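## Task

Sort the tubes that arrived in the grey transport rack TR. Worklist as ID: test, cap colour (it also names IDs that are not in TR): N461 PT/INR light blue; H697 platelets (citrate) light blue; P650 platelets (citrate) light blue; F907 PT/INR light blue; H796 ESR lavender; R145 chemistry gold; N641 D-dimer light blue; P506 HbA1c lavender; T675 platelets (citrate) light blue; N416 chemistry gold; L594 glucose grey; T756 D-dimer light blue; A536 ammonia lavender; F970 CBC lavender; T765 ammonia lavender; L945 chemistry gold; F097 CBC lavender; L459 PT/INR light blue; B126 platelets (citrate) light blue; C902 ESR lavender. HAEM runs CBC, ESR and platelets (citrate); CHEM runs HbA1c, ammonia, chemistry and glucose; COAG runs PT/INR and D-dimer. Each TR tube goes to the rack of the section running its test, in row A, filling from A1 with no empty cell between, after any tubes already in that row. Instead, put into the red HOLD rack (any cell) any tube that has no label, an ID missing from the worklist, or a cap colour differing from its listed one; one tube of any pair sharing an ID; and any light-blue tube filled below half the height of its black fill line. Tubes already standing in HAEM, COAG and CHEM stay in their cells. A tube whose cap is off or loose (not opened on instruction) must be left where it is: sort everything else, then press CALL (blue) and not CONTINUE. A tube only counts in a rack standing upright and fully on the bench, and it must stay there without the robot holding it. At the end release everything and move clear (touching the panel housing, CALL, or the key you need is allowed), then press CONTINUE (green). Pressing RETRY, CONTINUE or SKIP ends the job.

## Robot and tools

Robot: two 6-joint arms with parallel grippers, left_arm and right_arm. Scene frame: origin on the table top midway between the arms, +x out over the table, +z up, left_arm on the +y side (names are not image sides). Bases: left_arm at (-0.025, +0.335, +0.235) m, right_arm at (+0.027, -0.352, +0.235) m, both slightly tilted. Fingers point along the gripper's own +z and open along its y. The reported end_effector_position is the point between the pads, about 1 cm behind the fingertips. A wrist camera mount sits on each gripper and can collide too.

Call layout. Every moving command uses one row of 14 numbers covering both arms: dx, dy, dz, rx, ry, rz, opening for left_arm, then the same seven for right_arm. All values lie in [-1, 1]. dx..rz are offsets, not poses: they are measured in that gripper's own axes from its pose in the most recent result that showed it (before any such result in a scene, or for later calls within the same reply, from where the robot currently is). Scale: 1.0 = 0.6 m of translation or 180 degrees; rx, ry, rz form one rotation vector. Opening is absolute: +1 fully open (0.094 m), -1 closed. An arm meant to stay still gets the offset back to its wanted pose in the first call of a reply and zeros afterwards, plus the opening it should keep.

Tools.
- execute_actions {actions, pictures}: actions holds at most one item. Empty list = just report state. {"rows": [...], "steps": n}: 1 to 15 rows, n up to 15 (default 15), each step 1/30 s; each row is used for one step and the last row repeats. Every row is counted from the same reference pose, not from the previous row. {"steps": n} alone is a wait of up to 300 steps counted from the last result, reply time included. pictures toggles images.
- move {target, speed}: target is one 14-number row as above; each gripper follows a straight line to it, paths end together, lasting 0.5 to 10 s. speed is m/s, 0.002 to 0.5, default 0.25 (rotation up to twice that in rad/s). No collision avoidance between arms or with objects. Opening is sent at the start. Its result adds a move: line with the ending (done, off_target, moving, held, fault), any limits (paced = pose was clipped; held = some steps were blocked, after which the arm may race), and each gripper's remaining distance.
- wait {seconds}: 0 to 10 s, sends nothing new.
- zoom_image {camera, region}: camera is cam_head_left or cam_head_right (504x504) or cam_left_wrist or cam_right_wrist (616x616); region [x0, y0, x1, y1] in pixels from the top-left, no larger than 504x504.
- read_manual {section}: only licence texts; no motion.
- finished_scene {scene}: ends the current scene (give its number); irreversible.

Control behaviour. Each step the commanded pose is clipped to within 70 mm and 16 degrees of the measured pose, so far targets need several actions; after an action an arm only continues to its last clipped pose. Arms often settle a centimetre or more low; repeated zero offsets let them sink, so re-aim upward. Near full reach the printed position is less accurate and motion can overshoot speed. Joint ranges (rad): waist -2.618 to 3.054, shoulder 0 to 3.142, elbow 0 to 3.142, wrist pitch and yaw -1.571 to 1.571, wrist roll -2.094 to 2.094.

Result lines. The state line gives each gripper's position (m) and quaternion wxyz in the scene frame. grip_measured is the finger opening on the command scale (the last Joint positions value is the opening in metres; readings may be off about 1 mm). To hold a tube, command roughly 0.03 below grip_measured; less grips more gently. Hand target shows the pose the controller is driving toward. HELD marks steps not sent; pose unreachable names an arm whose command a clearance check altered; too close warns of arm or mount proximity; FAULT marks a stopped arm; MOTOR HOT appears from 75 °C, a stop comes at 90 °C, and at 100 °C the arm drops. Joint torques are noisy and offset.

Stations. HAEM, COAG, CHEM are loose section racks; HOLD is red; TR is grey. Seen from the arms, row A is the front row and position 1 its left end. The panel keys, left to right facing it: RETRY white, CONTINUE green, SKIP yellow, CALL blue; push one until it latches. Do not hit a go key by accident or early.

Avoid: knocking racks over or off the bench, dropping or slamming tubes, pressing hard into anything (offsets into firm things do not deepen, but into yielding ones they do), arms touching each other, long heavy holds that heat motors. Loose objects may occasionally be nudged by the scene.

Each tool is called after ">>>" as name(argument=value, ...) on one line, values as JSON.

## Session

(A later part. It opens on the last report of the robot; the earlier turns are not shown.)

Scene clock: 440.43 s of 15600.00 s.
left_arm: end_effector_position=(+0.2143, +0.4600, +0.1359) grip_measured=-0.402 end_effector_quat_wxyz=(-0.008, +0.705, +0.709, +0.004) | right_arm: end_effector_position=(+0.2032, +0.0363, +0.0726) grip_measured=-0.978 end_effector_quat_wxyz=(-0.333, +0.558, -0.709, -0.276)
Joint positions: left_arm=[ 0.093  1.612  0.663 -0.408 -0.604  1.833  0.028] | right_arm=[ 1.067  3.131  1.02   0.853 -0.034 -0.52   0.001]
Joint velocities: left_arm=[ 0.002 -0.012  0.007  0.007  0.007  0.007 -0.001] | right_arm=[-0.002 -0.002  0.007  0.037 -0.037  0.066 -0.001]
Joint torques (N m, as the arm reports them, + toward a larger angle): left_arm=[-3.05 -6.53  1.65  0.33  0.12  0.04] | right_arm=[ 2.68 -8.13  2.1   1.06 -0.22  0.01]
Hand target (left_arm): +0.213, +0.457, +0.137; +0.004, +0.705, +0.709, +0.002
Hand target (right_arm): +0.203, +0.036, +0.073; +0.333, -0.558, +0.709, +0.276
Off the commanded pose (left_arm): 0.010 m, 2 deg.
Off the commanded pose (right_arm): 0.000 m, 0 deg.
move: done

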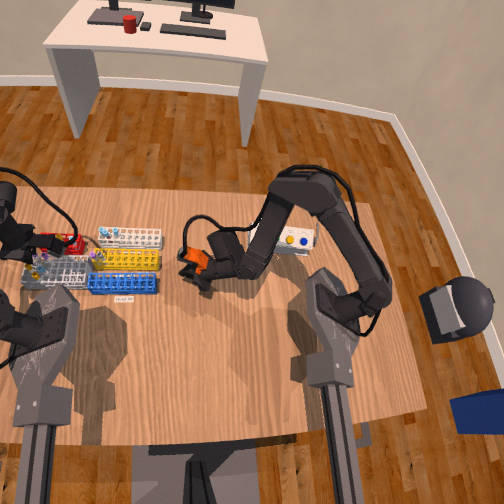

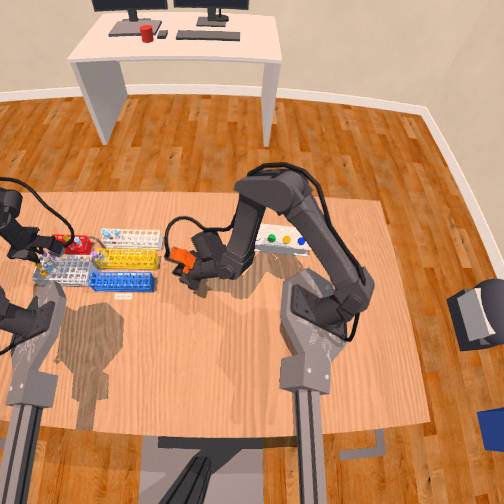

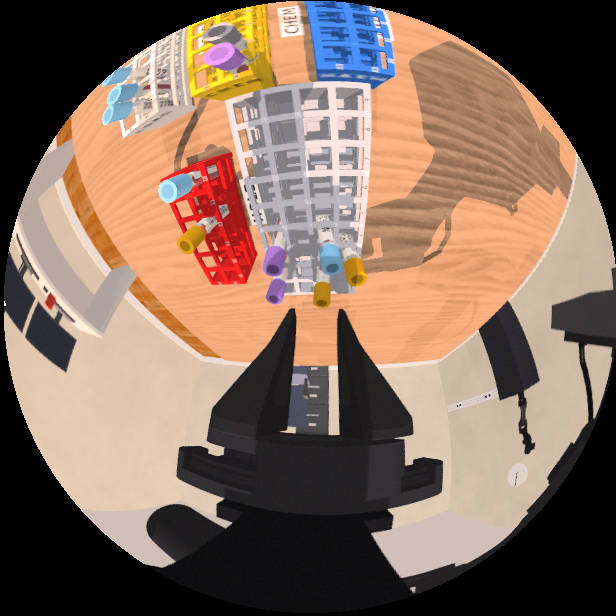

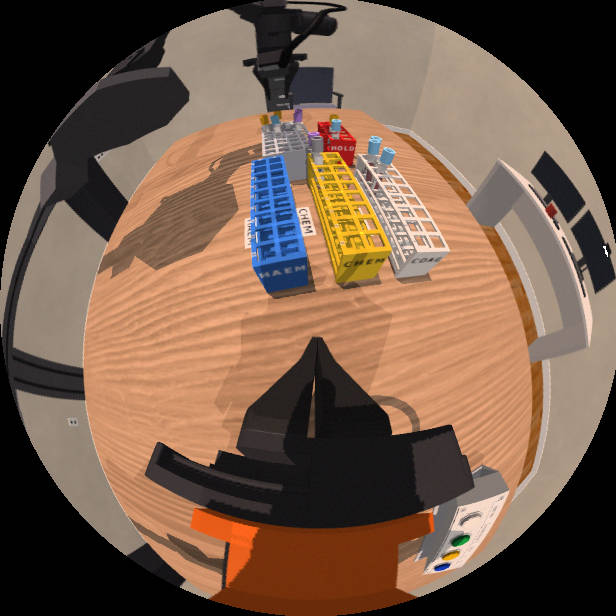

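>>> move(target=[-0.026,-0.031,0.063,0.004,-0.01,0.006,-0.4,0,0,0,0,0,0,-1], speed=0.06)

Scene clock: 444.77 s of 15600.00 s.
left_arm: end_effector_position=(+0.2023, +0.4538, +0.1042) grip_measured=-0.402 end_effector_quat_wxyz=(-0.005, +0.706, +0.708, +0.006) | right_arm: end_effector_position=(+0.2032, +0.0363, +0.0726) grip_measured=-0.978 end_effector_quat_wxyz=(-0.333, +0.558, -0.709, -0.276)
Joint positions: left_arm=[ 0.161  1.684  0.57  -0.193 -0.584  1.918  0.028] | right_arm=[ 1.067  3.131  1.02   0.853 -0.034 -0.52   0.001]
Joint velocities: left_arm=[-0.027 -0.007 -0.022 -0.007  0.037 -0.007 -0.001] | right_arm=[ 0.022 -0.012 -0.012 -0.037 -0.095  0.022  0.002]
Joint torques (N m, as the arm reports them, + toward a larger angle): left_arm=[-2.75 -3.66  0.91  0.36  0.15  0.03] | right_arm=[ 2.73 -8.18  2.2   1.08 -0.22 -0.02]
Hand target (left_arm): +0.195, +0.445, +0.099; -0.001, +0.712, +0.702, -0.011
Hand target (right_arm): +0.203, +0.036, +0.073; +0.333, -0.558, +0.709, +0.276
Off the commanded pose (left_arm): 0.013 m, 2 deg.
Off the commanded pose (right_arm): 0.000 m, 0 deg.
After step 90, 0.03 s passed at rest.
move: off_target (left_arm)

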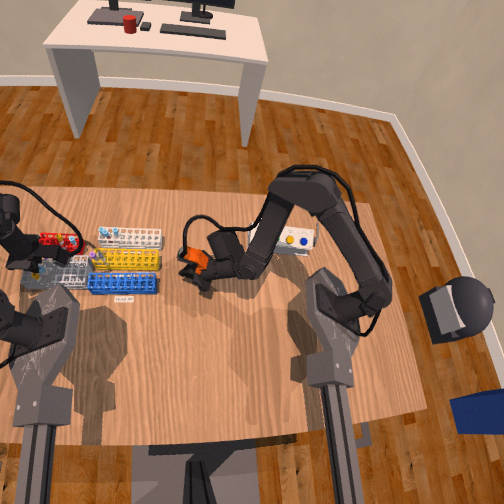

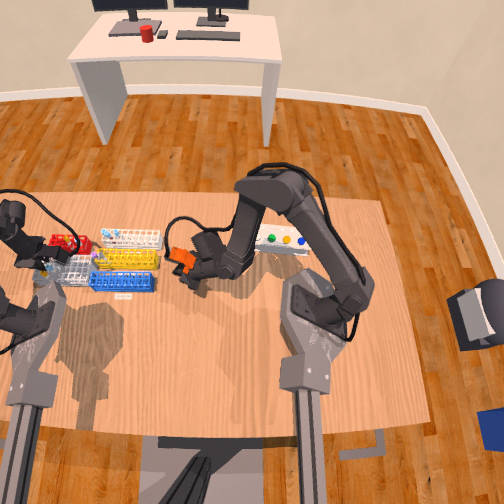

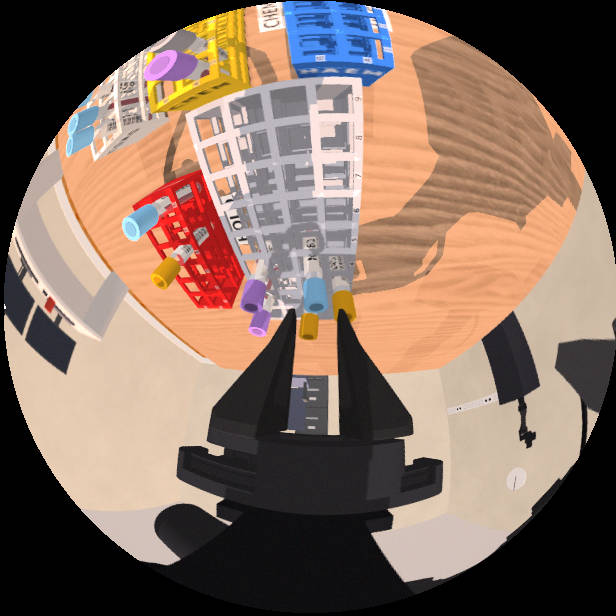

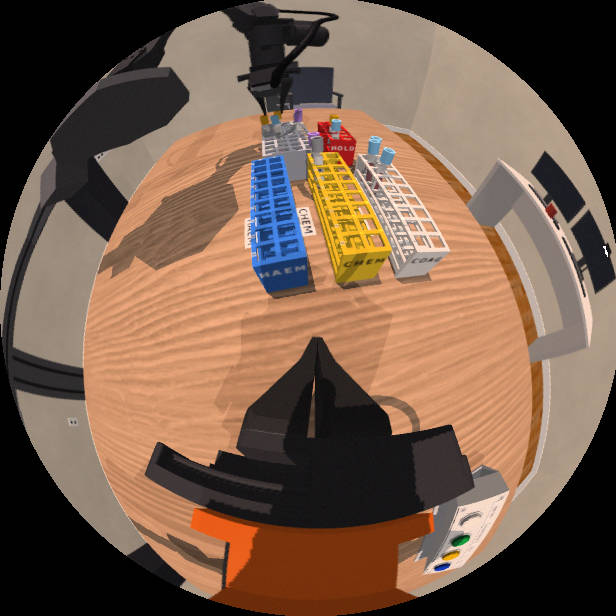

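>>> execute_actions(actions=[{"rows":[[-0.02,0,0,0,-0.021,0,-0.4,0,0,0,0,0,0,-1]]}], pictures=false)

>>> move(target=[-0.008,-0.010,0.048,0.006,-0.003,0.005,-0.4,0,0,0,0,0,0,-1], speed=0.06)

Scene clock: 448.20 s of 15600.00 s.
left_arm: end_effector_position=(+0.2041, +0.4474, +0.1042) grip_measured=-0.402 end_effector_quat_wxyz=(+0.011, +0.704, +0.710, -0.003) | right_arm: end_effector_position=(+0.2032, +0.0363, +0.0726) grip_measured=-0.978 end_effector_quat_wxyz=(-0.333, +0.558, -0.709, -0.276)
Joint positions: left_arm=[ 0.161  1.684  0.57  -0.195 -0.547  1.91   0.028] | right_arm=[ 1.067  3.131  1.02   0.853 -0.034 -0.52   0.001]
Joint velocities: left_arm=[ 0.002 -0.017 -0.012 -0.081 -0.051 -0.007  0.002] | right_arm=[-0.002  0.002  0.002  0.007 -0.007  0.066 -0.   ]
Joint torques (N m, as the arm reports them, + toward a larger angle): left_arm=[-3.28 -4.64  2.62  0.01  0.18 -0.04] | right_arm=[ 2.83 -8.11  2.05  1.04 -0.2  -0.02]
Hand target (left_arm): +0.202, +0.442, +0.104; +0.018, +0.706, +0.708, -0.018
Hand target (right_arm): +0.203, +0.036, +0.073; +0.333, -0.558, +0.709, +0.276
Off the commanded pose (left_arm): 0.006 m, 2 deg.
Off the commanded pose (right_arm): 0.000 m, 0 deg.
Steps of this call (steps 1 to 88: nothing new was sent; steps 89 to 103: all 15 steps of this action). Readings (end_effector_position):
89: left_arm (+0.2028, +0.4530, +0.1042) | right_arm (+0.2032, +0.0363, +0.0726)
90: left_arm (+0.2031, +0.4519, +0.1042) | right_arm (+0.2032, +0.0363, +0.0726)
92: left_arm (+0.2034, +0.4501, +0.1042) | right_arm (+0.2032, +0.0363, +0.0726)
96: left_arm (+0.2039, +0.4483, +0.1042) | right_arm (+0.2032, +0.0363, +0.0726)
103: the state above

Scene clock: 449.43 s of 15600.00 s.
left_arm: end_effector_position=(+0.2082, +0.4507, +0.0814) grip_measured=-0.402 end_effector_quat_wxyz=(+0.007, +0.703, +0.711, +0.004) | right_arm: end_effector_position=(+0.2032, +0.0363, +0.0726) grip_measured=-0.978 end_effector_quat_wxyz=(-0.333, +0.558, -0.709, -0.276)
Joint positions: left_arm=[ 0.21   1.781  0.57  -0.058 -0.546  1.969  0.028] | right_arm=[ 1.067  3.131  1.02   0.853 -0.034 -0.52   0.001]
Joint velocities: left_arm=[-0.002 -0.022 -0.007 -0.007  0.095 -0.022 -0.002] | right_arm=[-0.022  0.007 -0.007 -0.051 -0.051  0.007 -0.001]
Joint torques (N m, as the arm reports them, + toward a larger angle): left_arm=[-2.88 -3.9   0.22  0.38  0.13  0.02] | right_arm=[ 2.78 -8.08  2.14  1.07 -0.22 -0.04]
Hand target (left_arm): +0.198, +0.442, +0.076; +0.008, +0.709, +0.705, -0.013
Hand target (right_arm): +0.203, +0.036, +0.073; +0.333, -0.558, +0.709, +0.276
Off the commanded pose (left_arm): 0.014 m, 2 deg.
Off the commanded pose (right_arm): 0.000 m, 0 deg.
move: off_target (left_arm)

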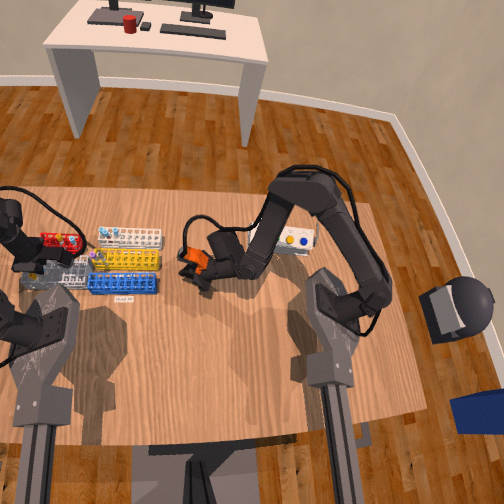

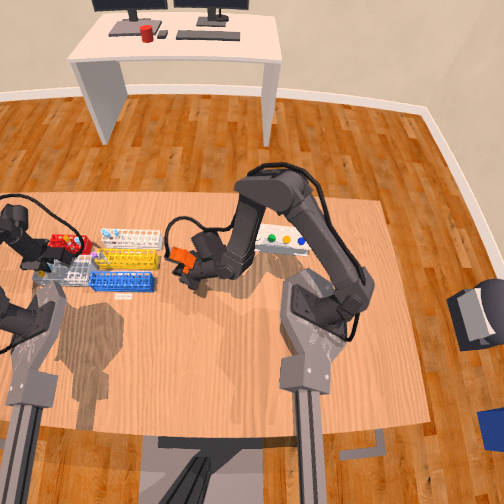

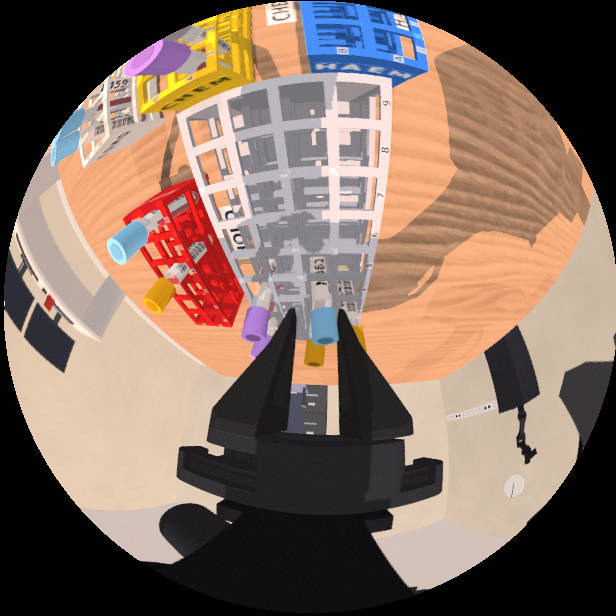

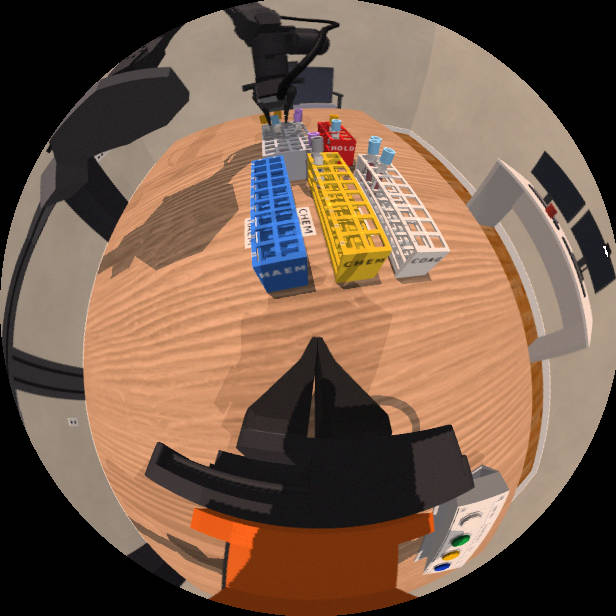

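>>> execute_actions(actions=[{"rows":[[0,0,0,0,0,0,-0.73,0,0,0,0,0,0,-1]],"steps":8}], pictures=false)

>>> move(target=[0,0.01,-0.18,-0.005,0,0,-0.73,0,0,0,0,0,0,-1], speed=0.1)

>>> move(target=[-0.385,0.215,0,0,0,0.005,-0.73,0,0,0,0,0,0,-1])

>>> zoom_image(camera="cam_left_wrist", region=[270,230,370,330])

Scene clock: 453.83 s of 15600.00 s.
left_arm: end_effector_position=(+0.2085, +0.4509, +0.0814) grip_measured=-0.710 end_effector_quat_wxyz=(+0.008, +0.703, +0.711, +0.004) | right_arm: end_effector_position=(+0.2032, +0.0363, +0.0726) grip_measured=-0.978 end_effector_quat_wxyz=(-0.333, +0.558, -0.709, -0.276)
Joint positions: left_arm=[ 0.21   1.781  0.57  -0.056 -0.546  1.971  0.014] | right_arm=[ 1.067  3.131  1.02   0.853 -0.034 -0.52   0.001]
Joint velocities: left_arm=[ 0.007  0.017 -0.002 -0.022  0.007 -0.037  0.   ] | right_arm=[-0.007 -0.002 -0.012 -0.022  0.007 -0.051 -0.   ]
Joint torques (N m, as the arm reports them, + toward a larger angle): left_arm=[-3.47 -5.57  1.53  0.34  0.02  0.01] | right_arm=[ 2.76 -8.08  2.05  1.03 -0.21 -0.04]
Hand target (left_arm): +0.208, +0.451, +0.081; +0.007, +0.703, +0.711, +0.004
Hand target (right_arm): +0.203, +0.036, +0.073; +0.333, -0.558, +0.709, +0.276
Off the commanded pose (left_arm): 0.000 m, 0 deg.
Off the commanded pose (right_arm): 0.000 m, 0 deg.
Steps of this call (steps 1 to 90: nothing new was sent; then 1.13 s passed at rest; steps 91 to 98: all 8 steps of this action). Readings (end_effector_position):
91: left_arm (+0.2085, +0.4509, +0.0814) | right_arm (+0.2032, +0.0363, +0.0726)
92: left_arm (+0.2085, +0.4509, +0.0814) | right_arm (+0.2032, +0.0363, +0.0726)
94: left_arm (+0.2085, +0.4509, +0.0814) | right_arm (+0.2032, +0.0363, +0.0726)
98: the state above

Scene clock: 455.80 s of 15600.00 s.
left_arm: end_effector_position=(+0.2086, +0.4503, +0.1812) grip_measured=-0.710 end_effector_quat_wxyz=(+0.008, +0.703, +0.712, +0.002) | right_arm: end_effector_position=(+0.2032, +0.0363, +0.0726) grip_measured=-0.978 end_effector_quat_wxyz=(-0.333, +0.558, -0.709, -0.276)
Joint positions: left_arm=[-0.031  1.473  0.696 -0.647 -0.599  1.687  0.014] | right_arm=[ 1.067  3.131  1.02   0.853 -0.034 -0.52   0.001]
Joint velocities: left_arm=[-0.022  0.002 -0.022 -0.007  0.051  0.022 -0.001] | right_arm=[-0.012 -0.012 -0.017  0.022  0.022 -0.037 -0.   ]
Joint torques (N m, as the arm reports them, + toward a larger angle): left_arm=[-4.39 -5.58  5.19  0.03 -0.04 -0.05] | right_arm=[ 2.71 -8.11  2.01  1.06 -0.22 -0.03]
Hand target (left_arm): +0.214, +0.452, +0.190; +0.015, +0.702, +0.711, +0.010
Hand target (right_arm): +0.203, +0.036, +0.073; +0.333, -0.558, +0.709, +0.276
Off the commanded pose (left_arm): 0.009 m, 1 deg.
Off the commanded pose (right_arm): 0.000 m, 0 deg.
move: done

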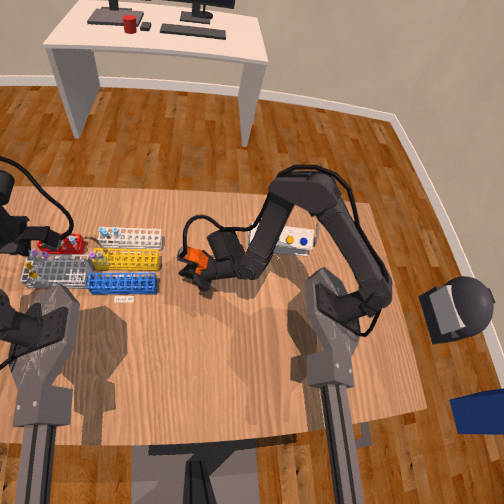

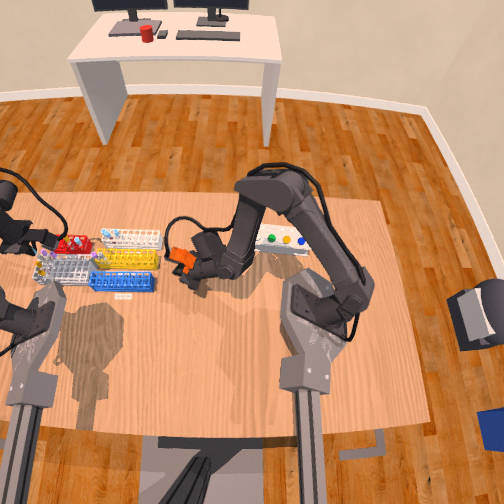

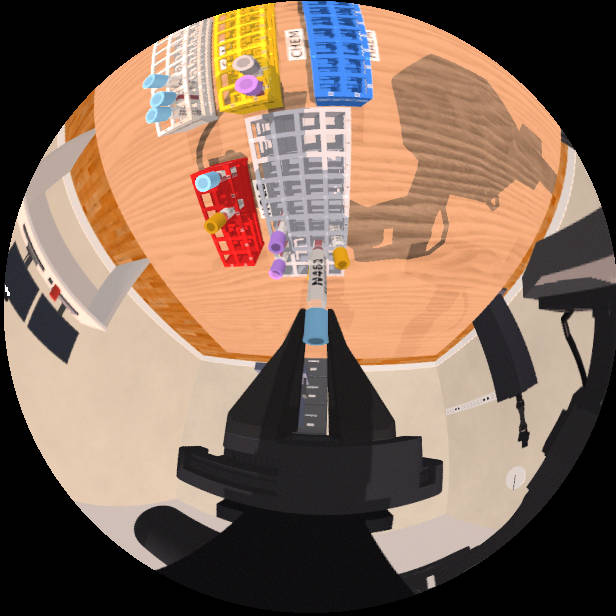

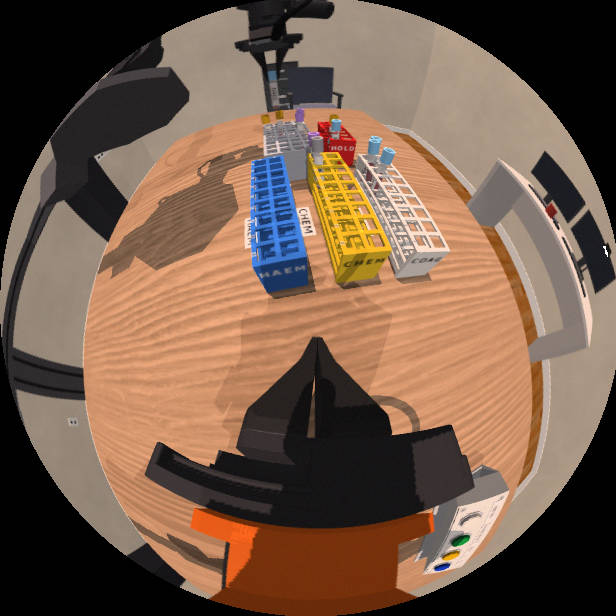

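Scene clock: 457.53 s of 15600.00 s.
left_arm: end_effector_position=(+0.3381, +0.2232, +0.1839) grip_measured=-0.710 end_effector_quat_wxyz=(+0.013, +0.704, +0.710, +0.011) | right_arm: end_effector_position=(+0.2032, +0.0363, +0.0726) grip_measured=-0.978 end_effector_quat_wxyz=(-0.333, +0.558, -0.709, -0.276)
Joint positions: left_arm=[-0.569  2.404  1.443 -0.815 -0.591  1.053  0.014] | right_arm=[ 1.067  3.131  1.02   0.853 -0.034 -0.52   0.001]
Joint velocities: left_arm=[-0.022  0.012  0.012 -0.037  0.037  0.007  0.001] | right_arm=[ 0.002 -0.007 -0.012 -0.022  0.037 -0.066 -0.001]
Joint torques (N m, as the arm reports them, + toward a larger angle): left_arm=[-7.35 -7.3   5.69  0.15  0.16 -0.06] | right_arm=[ 2.6  -8.16  2.05  1.06 -0.21 -0.01]
Hand target (left_arm): +0.336, +0.216, +0.185; +0.011, +0.708, +0.706, +0.001
Hand target (right_arm): +0.203, +0.036, +0.073; +0.333, -0.558, +0.709, +0.276
Off the commanded pose (left_arm): 0.003 m, 1 deg.
Off the commanded pose (right_arm): 0.000 m, 0 deg.
move: done

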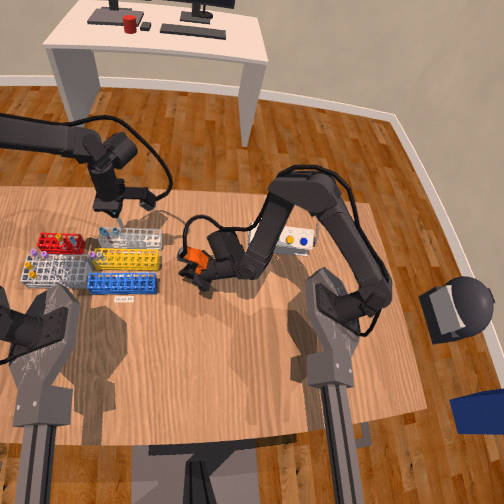

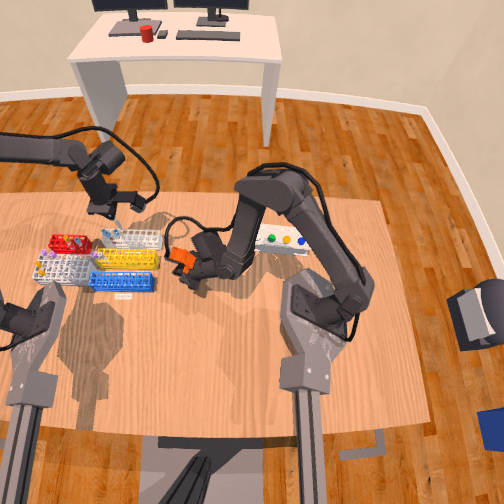

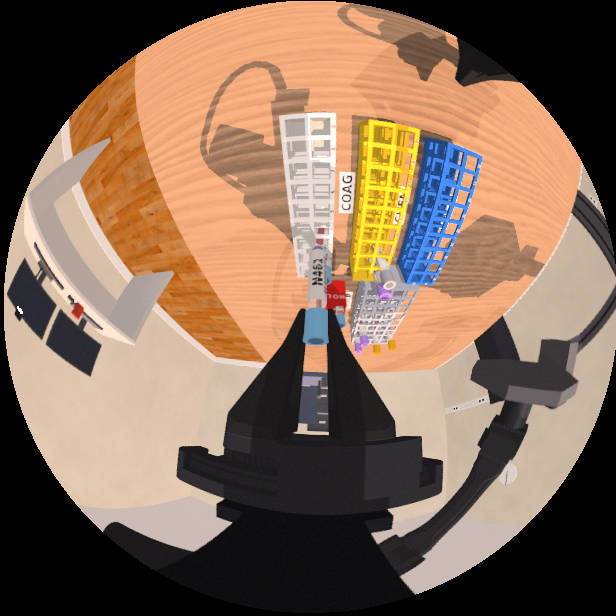

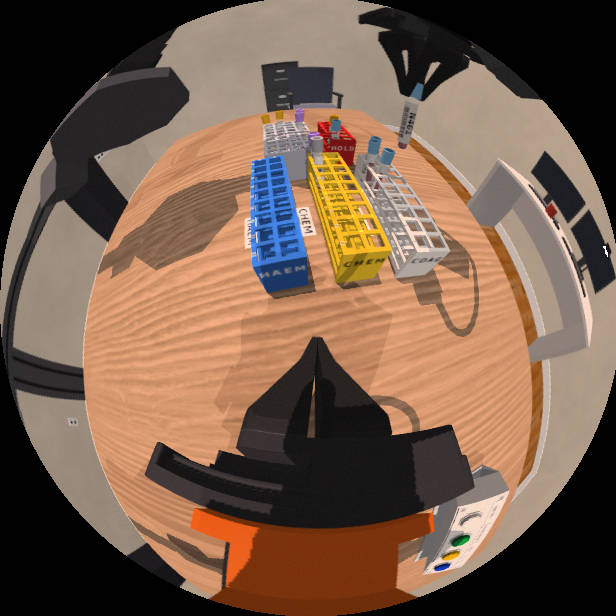

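Region (270, 230, 370, 330) of cam_left_wrist's 616x616 image, scaled by 5.040, with more detail than that image has.

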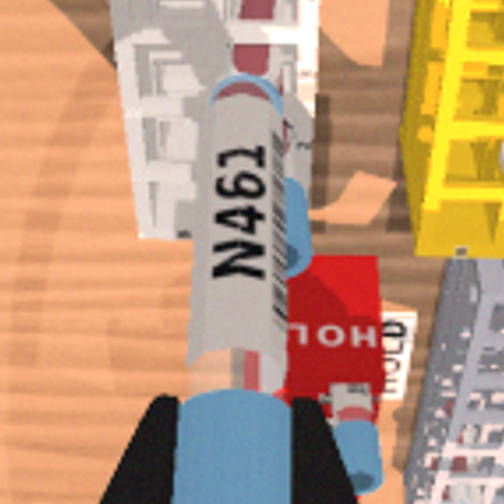

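>>> move(target=[0.008,-0.017,0.090,0.014,0.03,0.006,-0.73,0,0,0,0,0,0,-1], speed=0.08)

>>> zoom_image(camera="cam_left_wrist", region=[240,200,390,350])

Scene clock: 461.87 s of 15600.00 s.
left_arm: end_effector_position=(+0.3306, +0.2299, +0.1350) grip_measured=-0.710 end_effector_quat_wxyz=(-0.035, +0.707, +0.706, +0.028) | right_arm: end_effector_position=(+0.2032, +0.0363, +0.0726) grip_measured=-0.978 end_effector_quat_wxyz=(-0.333, +0.558, -0.709, -0.276)
Joint positions: left_arm=[-0.516  2.526  1.443 -0.757 -0.661  1.069  0.014] | right_arm=[ 1.067  3.131  1.02   0.853 -0.034 -0.52   0.001]
Joint velocities: left_arm=[ 0.007  0.017  0.002  0.081  0.095  0.066 -0.001] | right_arm=[-0.017 -0.002  0.012  0.037 -0.037  0.095 -0.   ]
Joint torques (N m, as the arm reports them, + toward a larger angle): left_arm=[-6.71 -7.65  3.45  0.3  -0.1   0.08] | right_arm=[ 2.82 -8.12  2.01  1.03 -0.2   0.  ]
Hand target (left_arm): +0.329, +0.228, +0.129; -0.036, +0.710, +0.703, +0.029
Hand target (right_arm): +0.203, +0.036, +0.073; +0.333, -0.558, +0.709, +0.276
Off the commanded pose (left_arm): 0.006 m, 1 deg.
Off the commanded pose (right_arm): 0.000 m, 0 deg.
After step 90, 0.30 s passed at rest.
move: done

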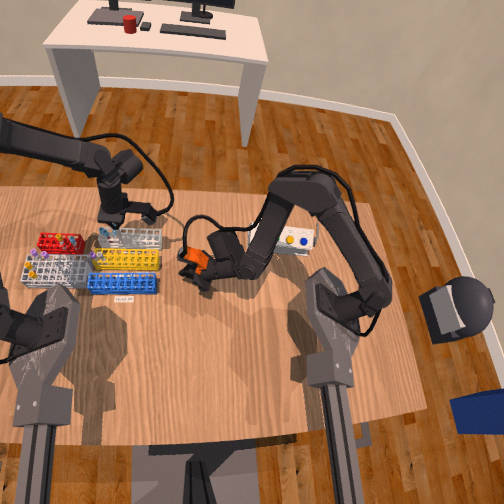

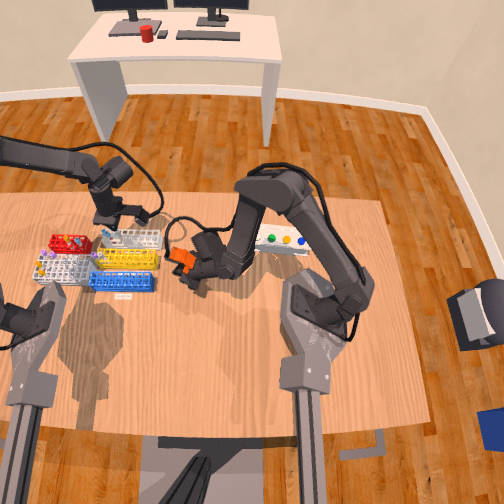

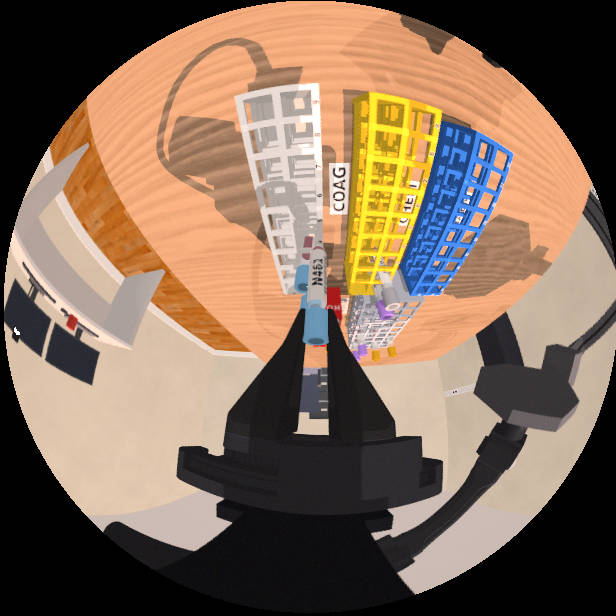

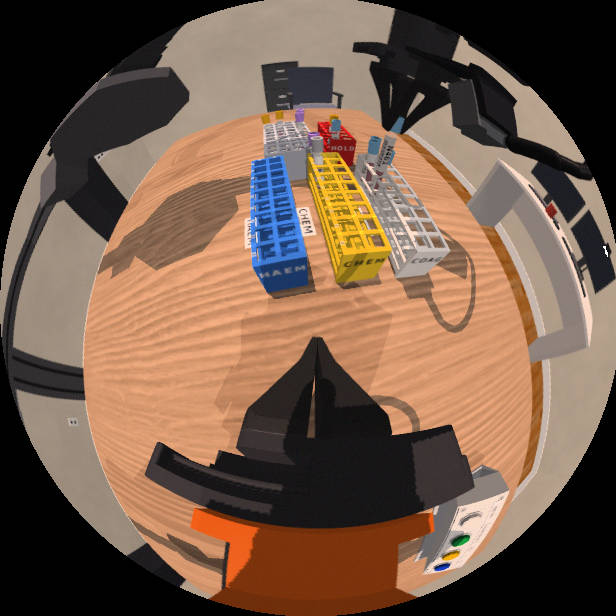

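Region (240, 200, 390, 350) of cam_left_wrist's 616x616 image, scaled by 3.360, with more detail than that image has.

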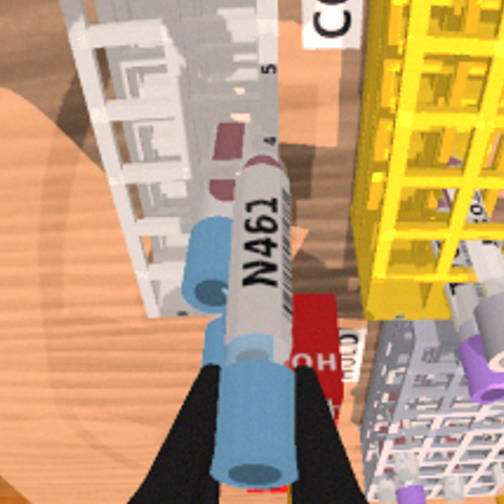

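>>> execute_actions(actions=[{"rows":[[-0.009,0.010,0.004,-0.010,-0.003,0.004,-0.73,0,0,0,0,0,0,-1]]}])

>>> zoom_image(camera="cam_left_wrist", region=[240,200,390,350])

Scene clock: 465.37 s of 15600.00 s.
left_arm: end_effector_position=(+0.3376, +0.2266, +0.1347) grip_measured=-0.710 end_effector_quat_wxyz=(-0.021, +0.709, +0.704, +0.033) | right_arm: end_effector_position=(+0.2032, +0.0363, +0.0726) grip_measured=-0.978 end_effector_quat_wxyz=(-0.333, +0.558, -0.709, -0.276)
Joint positions: left_arm=[-0.516  2.526  1.443 -0.72  -0.664  1.096  0.014] | right_arm=[ 1.067  3.131  1.02   0.853 -0.034 -0.52   0.001]
Joint velocities: left_arm=[ 0.002 -0.002 -0.002 -0.037 -0.007 -0.037  0.   ] | right_arm=[-0.002 -0.002  0.002  0.051 -0.081 -0.007 -0.   ]
Joint torques (N m, as the arm reports them, + toward a larger angle): left_arm=[-7.06 -8.52  3.06  0.38 -0.11  0.09] | right_arm=[ 2.71 -8.14  2.    1.07 -0.21 -0.03]
Hand target (left_arm): +0.336, +0.225, +0.132; -0.020, +0.712, +0.701, +0.035
Hand target (right_arm): +0.203, +0.036, +0.073; +0.333, -0.558, +0.709, +0.276
Off the commanded pose (left_arm): 0.003 m, 1 deg.
Off the commanded pose (right_arm): 0.000 m, 0 deg.
Steps of this call (steps 1 to 90: nothing new was sent; steps 91 to 105: all 15 steps of this action). Readings (end_effector_position):
91: left_arm (+0.3317, +0.2297, +0.1349) | right_arm (+0.2032, +0.0363, +0.0726)
92: left_arm (+0.3327, +0.2292, +0.1349) | right_arm (+0.2032, +0.0363, +0.0726)
94: left_arm (+0.3346, +0.2282, +0.1348) | right_arm (+0.2032, +0.0363, +0.0726)
98: left_arm (+0.3366, +0.2272, +0.1348) | right_arm (+0.2032, +0.0363, +0.0726)
105: the state above

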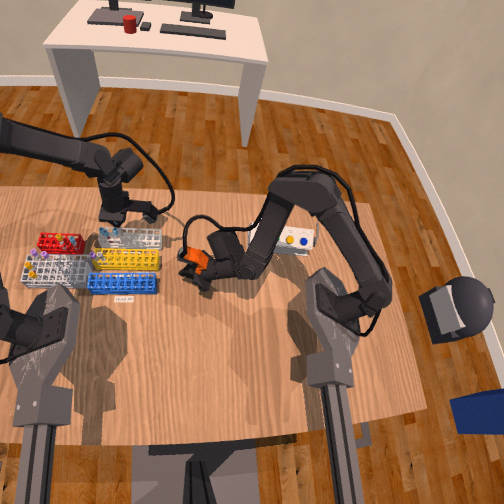

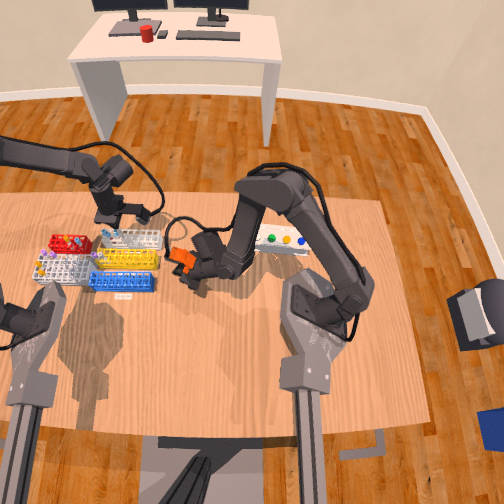

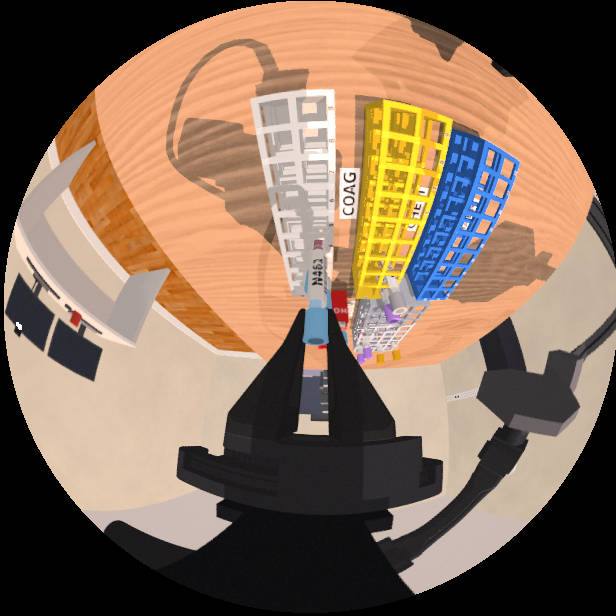

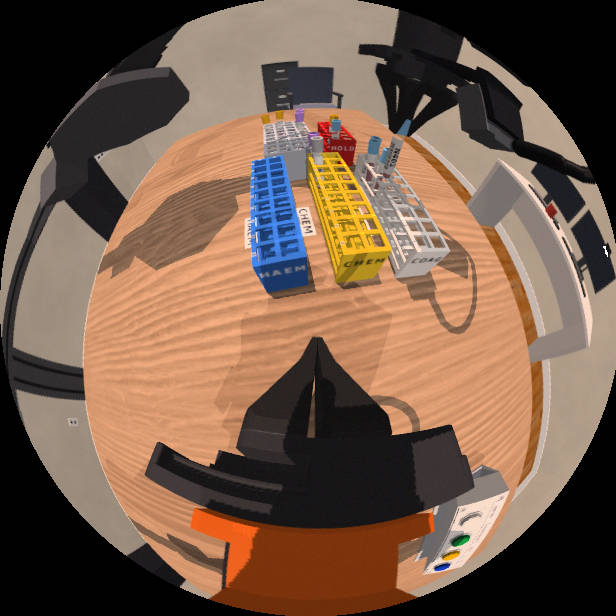

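Region (240, 200, 390, 350) of cam_left_wrist's 616x616 image, scaled by 3.360, with more detail than that image has.

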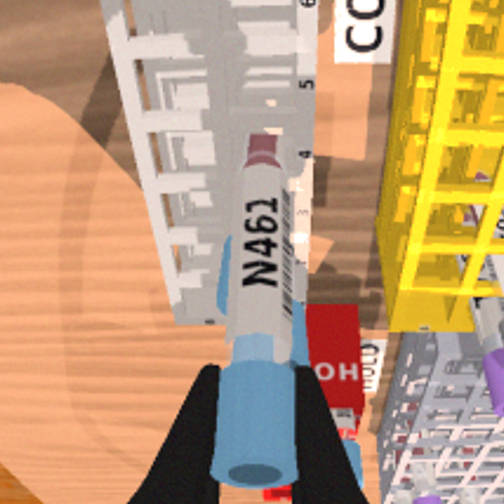

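>>> execute_actions(actions=[{"rows":[[-0.007,-0.013,0.036,0.006,0,0.004,-0.73,0,0,0,0,0,0,-1]]}], pictures=false)

>>> move(target=[-0.013,-0.014,0.066,0.007,0,0.004,-0.73,0,0,0,0,0,0,-1], speed=0.05)

Scene clock: 470.23 s of 15600.00 s.
left_arm: end_effector_position=(+0.3362, +0.2277, +0.1200) grip_measured=-0.710 end_effector_quat_wxyz=(-0.023, +0.708, +0.705, +0.029) | right_arm: end_effector_position=(+0.2032, +0.0363, +0.0726) grip_measured=-0.978 end_effector_quat_wxyz=(-0.333, +0.558, -0.709, -0.276)
Joint positions: left_arm=[-0.492  2.549  1.431 -0.675 -0.664  1.116  0.014] | right_arm=[ 1.067  3.131  1.02   0.853 -0.034 -0.52   0.001]
Joint velocities: left_arm=[-0.002 -0.012 -0.022  0.11  -0.081  0.037  0.   ] | right_arm=[-0.027 -0.002 -0.002  0.051  0.066 -0.081  0.001]
Joint torques (N m, as the arm reports them, + toward a larger angle): left_arm=[-6.77 -7.79  2.55  0.36  0.01  0.05] | right_arm=[ 2.78 -8.03  2.05  1.06 -0.23 -0.01]
Hand target (left_arm): +0.330, +0.224, +0.113; -0.028, +0.713, +0.700, +0.026
Hand target (right_arm): +0.203, +0.036, +0.073; +0.333, -0.558, +0.709, +0.276
Off the commanded pose (left_arm): 0.010 m, 1 deg.
Off the commanded pose (right_arm): 0.000 m, 0 deg.
Steps of this call (steps 1 to 90: nothing new was sent; then 1.37 s passed at rest; steps 91 to 105: all 15 steps of this action). Readings (end_effector_position):
91: left_arm (+0.3380, +0.2265, +0.1338) | right_arm (+0.2032, +0.0363, +0.0726)
92: left_arm (+0.3386, +0.2262, +0.1324) | right_arm (+0.2032, +0.0363, +0.0726)
94: left_arm (+0.3379, +0.2268, +0.1276) | right_arm (+0.2032, +0.0363, +0.0726)
98: left_arm (+0.3352, +0.2283, +0.1204) | right_arm (+0.2032, +0.0363, +0.0726)
105: the state above

Scene clock: 471.60 s of 15600.00 s.
left_arm: end_effector_position=(+0.3372, +0.2250, +0.0891) grip_measured=-0.710 end_effector_quat_wxyz=(-0.024, +0.706, +0.708, +0.025) | right_arm: end_effector_position=(+0.2032, +0.0363, +0.0726) grip_measured=-0.978 end_effector_quat_wxyz=(-0.333, +0.558, -0.709, -0.276)
Joint positions: left_arm=[-0.448  2.616  1.431 -0.578 -0.665  1.162  0.014] | right_arm=[ 1.067  3.131  1.02   0.853 -0.034 -0.52   0.001]
Joint velocities: left_arm=[-0.007  0.007 -0.012  0.007  0.007  0.022 -0.001] | right_arm=[ 0.012  0.007 -0.002  0.007 -0.007 -0.007  0.001]
Joint torques (N m, as the arm reports them, + toward a larger angle): left_arm=[-6.9  -7.85  1.87  0.35 -0.06  0.06] | right_arm=[ 2.73 -8.13  2.04  1.07 -0.19 -0.02]
Hand target (left_arm): +0.328, +0.223, +0.080; -0.031, +0.712, +0.701, +0.022
Hand target (right_arm): +0.203, +0.036, +0.073; +0.333, -0.558, +0.709, +0.276
Off the commanded pose (left_arm): 0.013 m, 1 deg.
Off the commanded pose (right_arm): 0.000 m, 0 deg.
move: off_target (left_arm)

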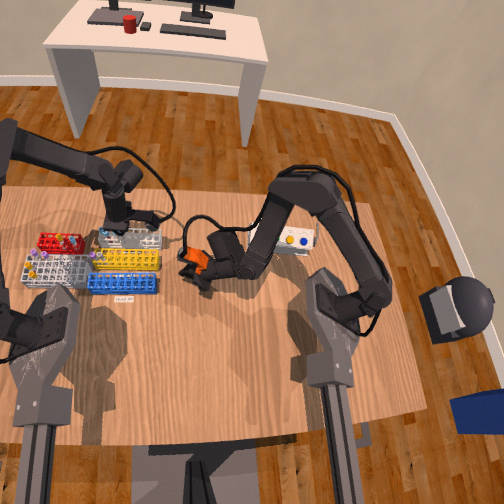

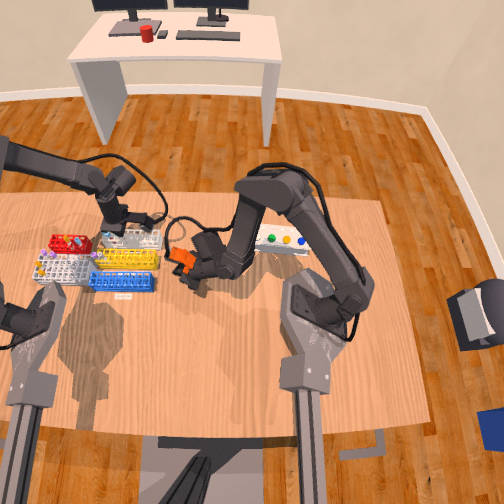

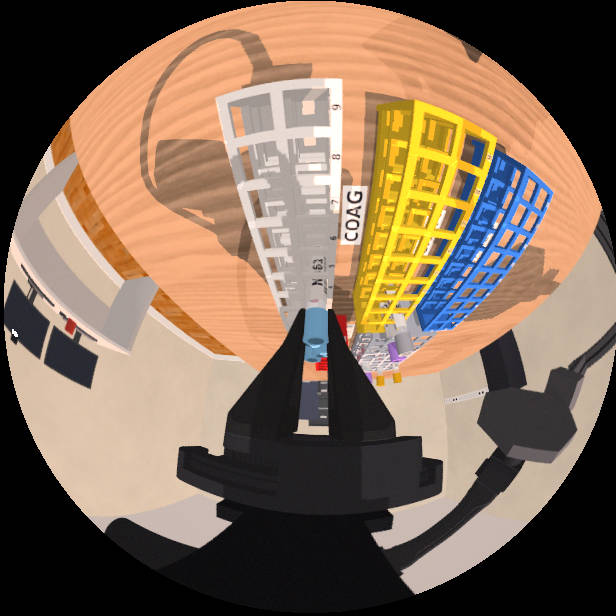

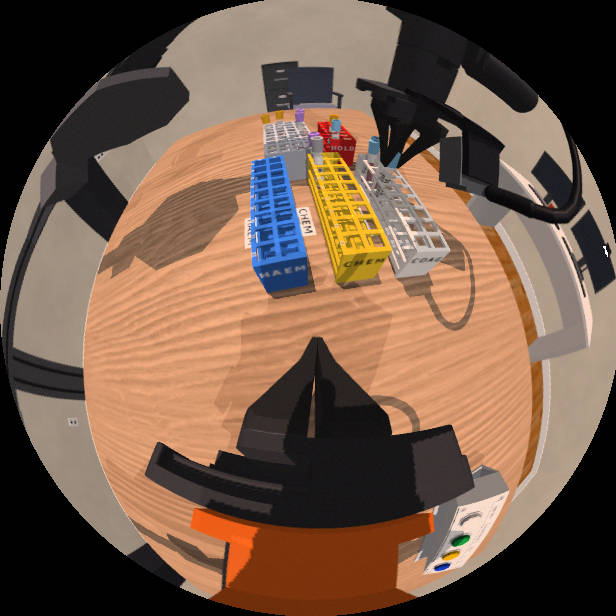

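>>> execute_actions(actions=[{"rows":[[0,0,0,0,0,0,-0.4,0,0,0,0,0,0,-1],[0,0,0,0,0,0,-0.4,0,0,0,0,0,0,-1],[0,0,0,0,0,0,-0.4,0,0,0,0,0,0,-1],[0,0,0,0,0,0,-0.4,0,0,0,0,0,0,-1],[0,0.008,-0.03,0,0,0,-0.4,0,0,0,0,0,0,-1],[0,0.008,-0.05,0,0,0,-0.4,0,0,0,0,0,0,-1],[0,0.008,-0.08,0,0,0,-0.4,0,0,0,0,0,0,-1]]}], pictures=false)

>>> move(target=[0.36,-0.155,0.02,0,-0.036,0,-0.4,0,0,0,0,0,0,-1])

Scene clock: 478.27 s of 15600.00 s.
left_arm: end_effector_position=(+0.3457, +0.2219, +0.1297) grip_measured=-0.402 end_effector_quat_wxyz=(-0.018, +0.705, +0.709, +0.034) | right_arm: end_effector_position=(+0.2032, +0.0363, +0.0726) grip_measured=-0.978 end_effector_quat_wxyz=(-0.333, +0.558, -0.709, -0.276)
Joint positions: left_arm=[-0.51   2.558  1.482 -0.714 -0.665  1.095  0.028] | right_arm=[ 1.067  3.131  1.02   0.853 -0.034 -0.52   0.001]
Joint velocities: left_arm=[-0.007 -0.007  0.081 -0.212  0.007 -0.037  0.   ] | right_arm=[ 0.017 -0.007 -0.017 -0.022 -0.037  0.007 -0.   ]
Joint torques (N m, as the arm reports them, + toward a larger angle): left_arm=[-7.39 -9.8   4.47 -0.14  0.08 -0.03] | right_arm=[ 2.76 -8.12  2.08  1.05 -0.21 -0.01]
Hand target (left_arm): +0.342, +0.222, +0.137; -0.022, +0.706, +0.708, +0.025
Hand target (right_arm): +0.203, +0.036, +0.073; +0.333, -0.558, +0.709, +0.276
Off the commanded pose (left_arm): 0.008 m, 1 deg.
Off the commanded pose (right_arm): 0.000 m, 0 deg.
Steps of this call (steps 1 to 90: nothing new was sent; then 3.17 s passed at rest; steps 91 to 105: all 15 steps of this action). Readings (end_effector_position):
91: left_arm (+0.3374, +0.2251, +0.0891) | right_arm (+0.2032, +0.0363, +0.0726)
92: left_arm (+0.3374, +0.2251, +0.0891) | right_arm (+0.2032, +0.0363, +0.0726)
94: left_arm (+0.3374, +0.2251, +0.0891) | right_arm (+0.2032, +0.0363, +0.0726)
98: left_arm (+0.3345, +0.2272, +0.0997) | right_arm (+0.2032, +0.0363, +0.0726)
105: the state above

Scene clock: 480.30 s of 15600.00 s.
left_arm: end_effector_position=(+0.2531, +0.4494, +0.1351) grip_measured=-0.402 end_effector_quat_wxyz=(-0.005, +0.705, +0.709, -0.006) | right_arm: end_effector_position=(+0.2032, +0.0363, +0.0726) grip_measured=-0.978 end_effector_quat_wxyz=(-0.333, +0.558, -0.709, -0.276)
Joint positions: left_arm=[ 0.04   1.765  0.832 -0.477 -0.599  1.761  0.028] | right_arm=[ 1.067  3.131  1.02   0.853 -0.034 -0.52   0.001]
Joint velocities: left_arm=[ 0.012 -0.012  0.007  0.081 -0.095 -0.007  0.001] | right_arm=[-0.002 -0.002  0.002 -0.051  0.007  0.037 -0.001]
Joint torques (N m, as the arm reports them, + toward a larger angle): left_arm=[-4.06 -7.08  1.68  0.33  0.18  0.08] | right_arm=[ 2.72 -8.15  2.09  1.1  -0.2   0.  ]
Hand target (left_arm): +0.252, +0.445, +0.137; +0.007, +0.707, +0.707, -0.009
Hand target (right_arm): +0.203, +0.036, +0.073; +0.333, -0.558, +0.709, +0.276
Off the commanded pose (left_arm): 0.010 m, 2 deg.
Off the commanded pose (right_arm): 0.000 m, 0 deg.
move: done

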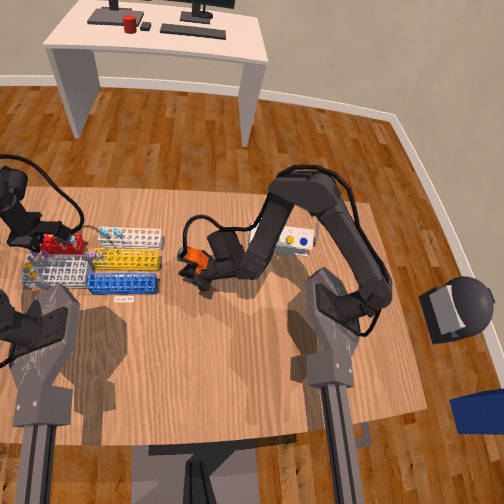

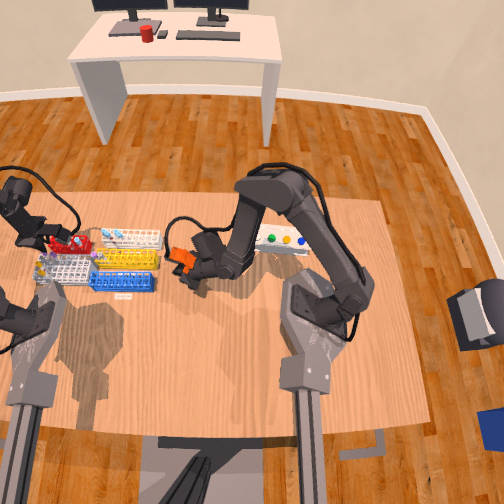

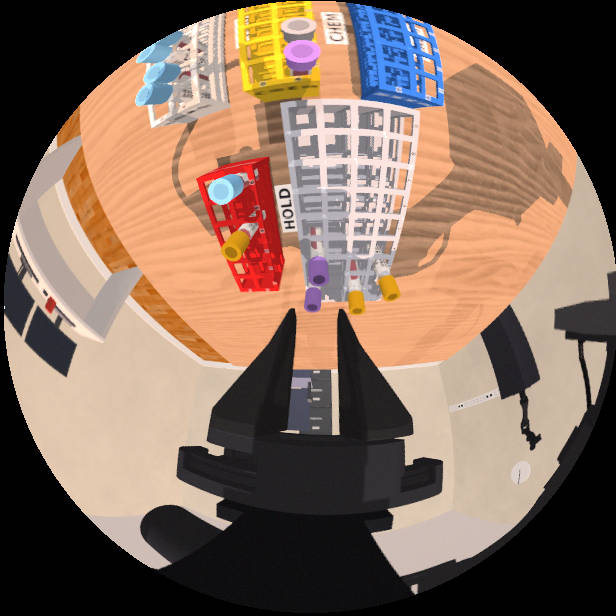

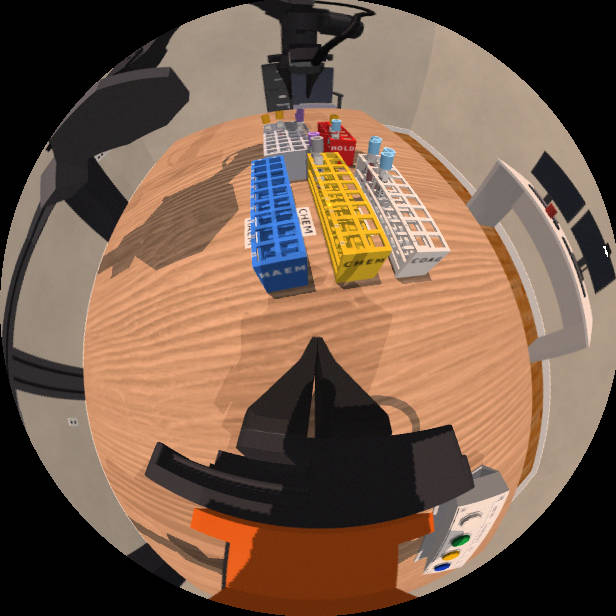

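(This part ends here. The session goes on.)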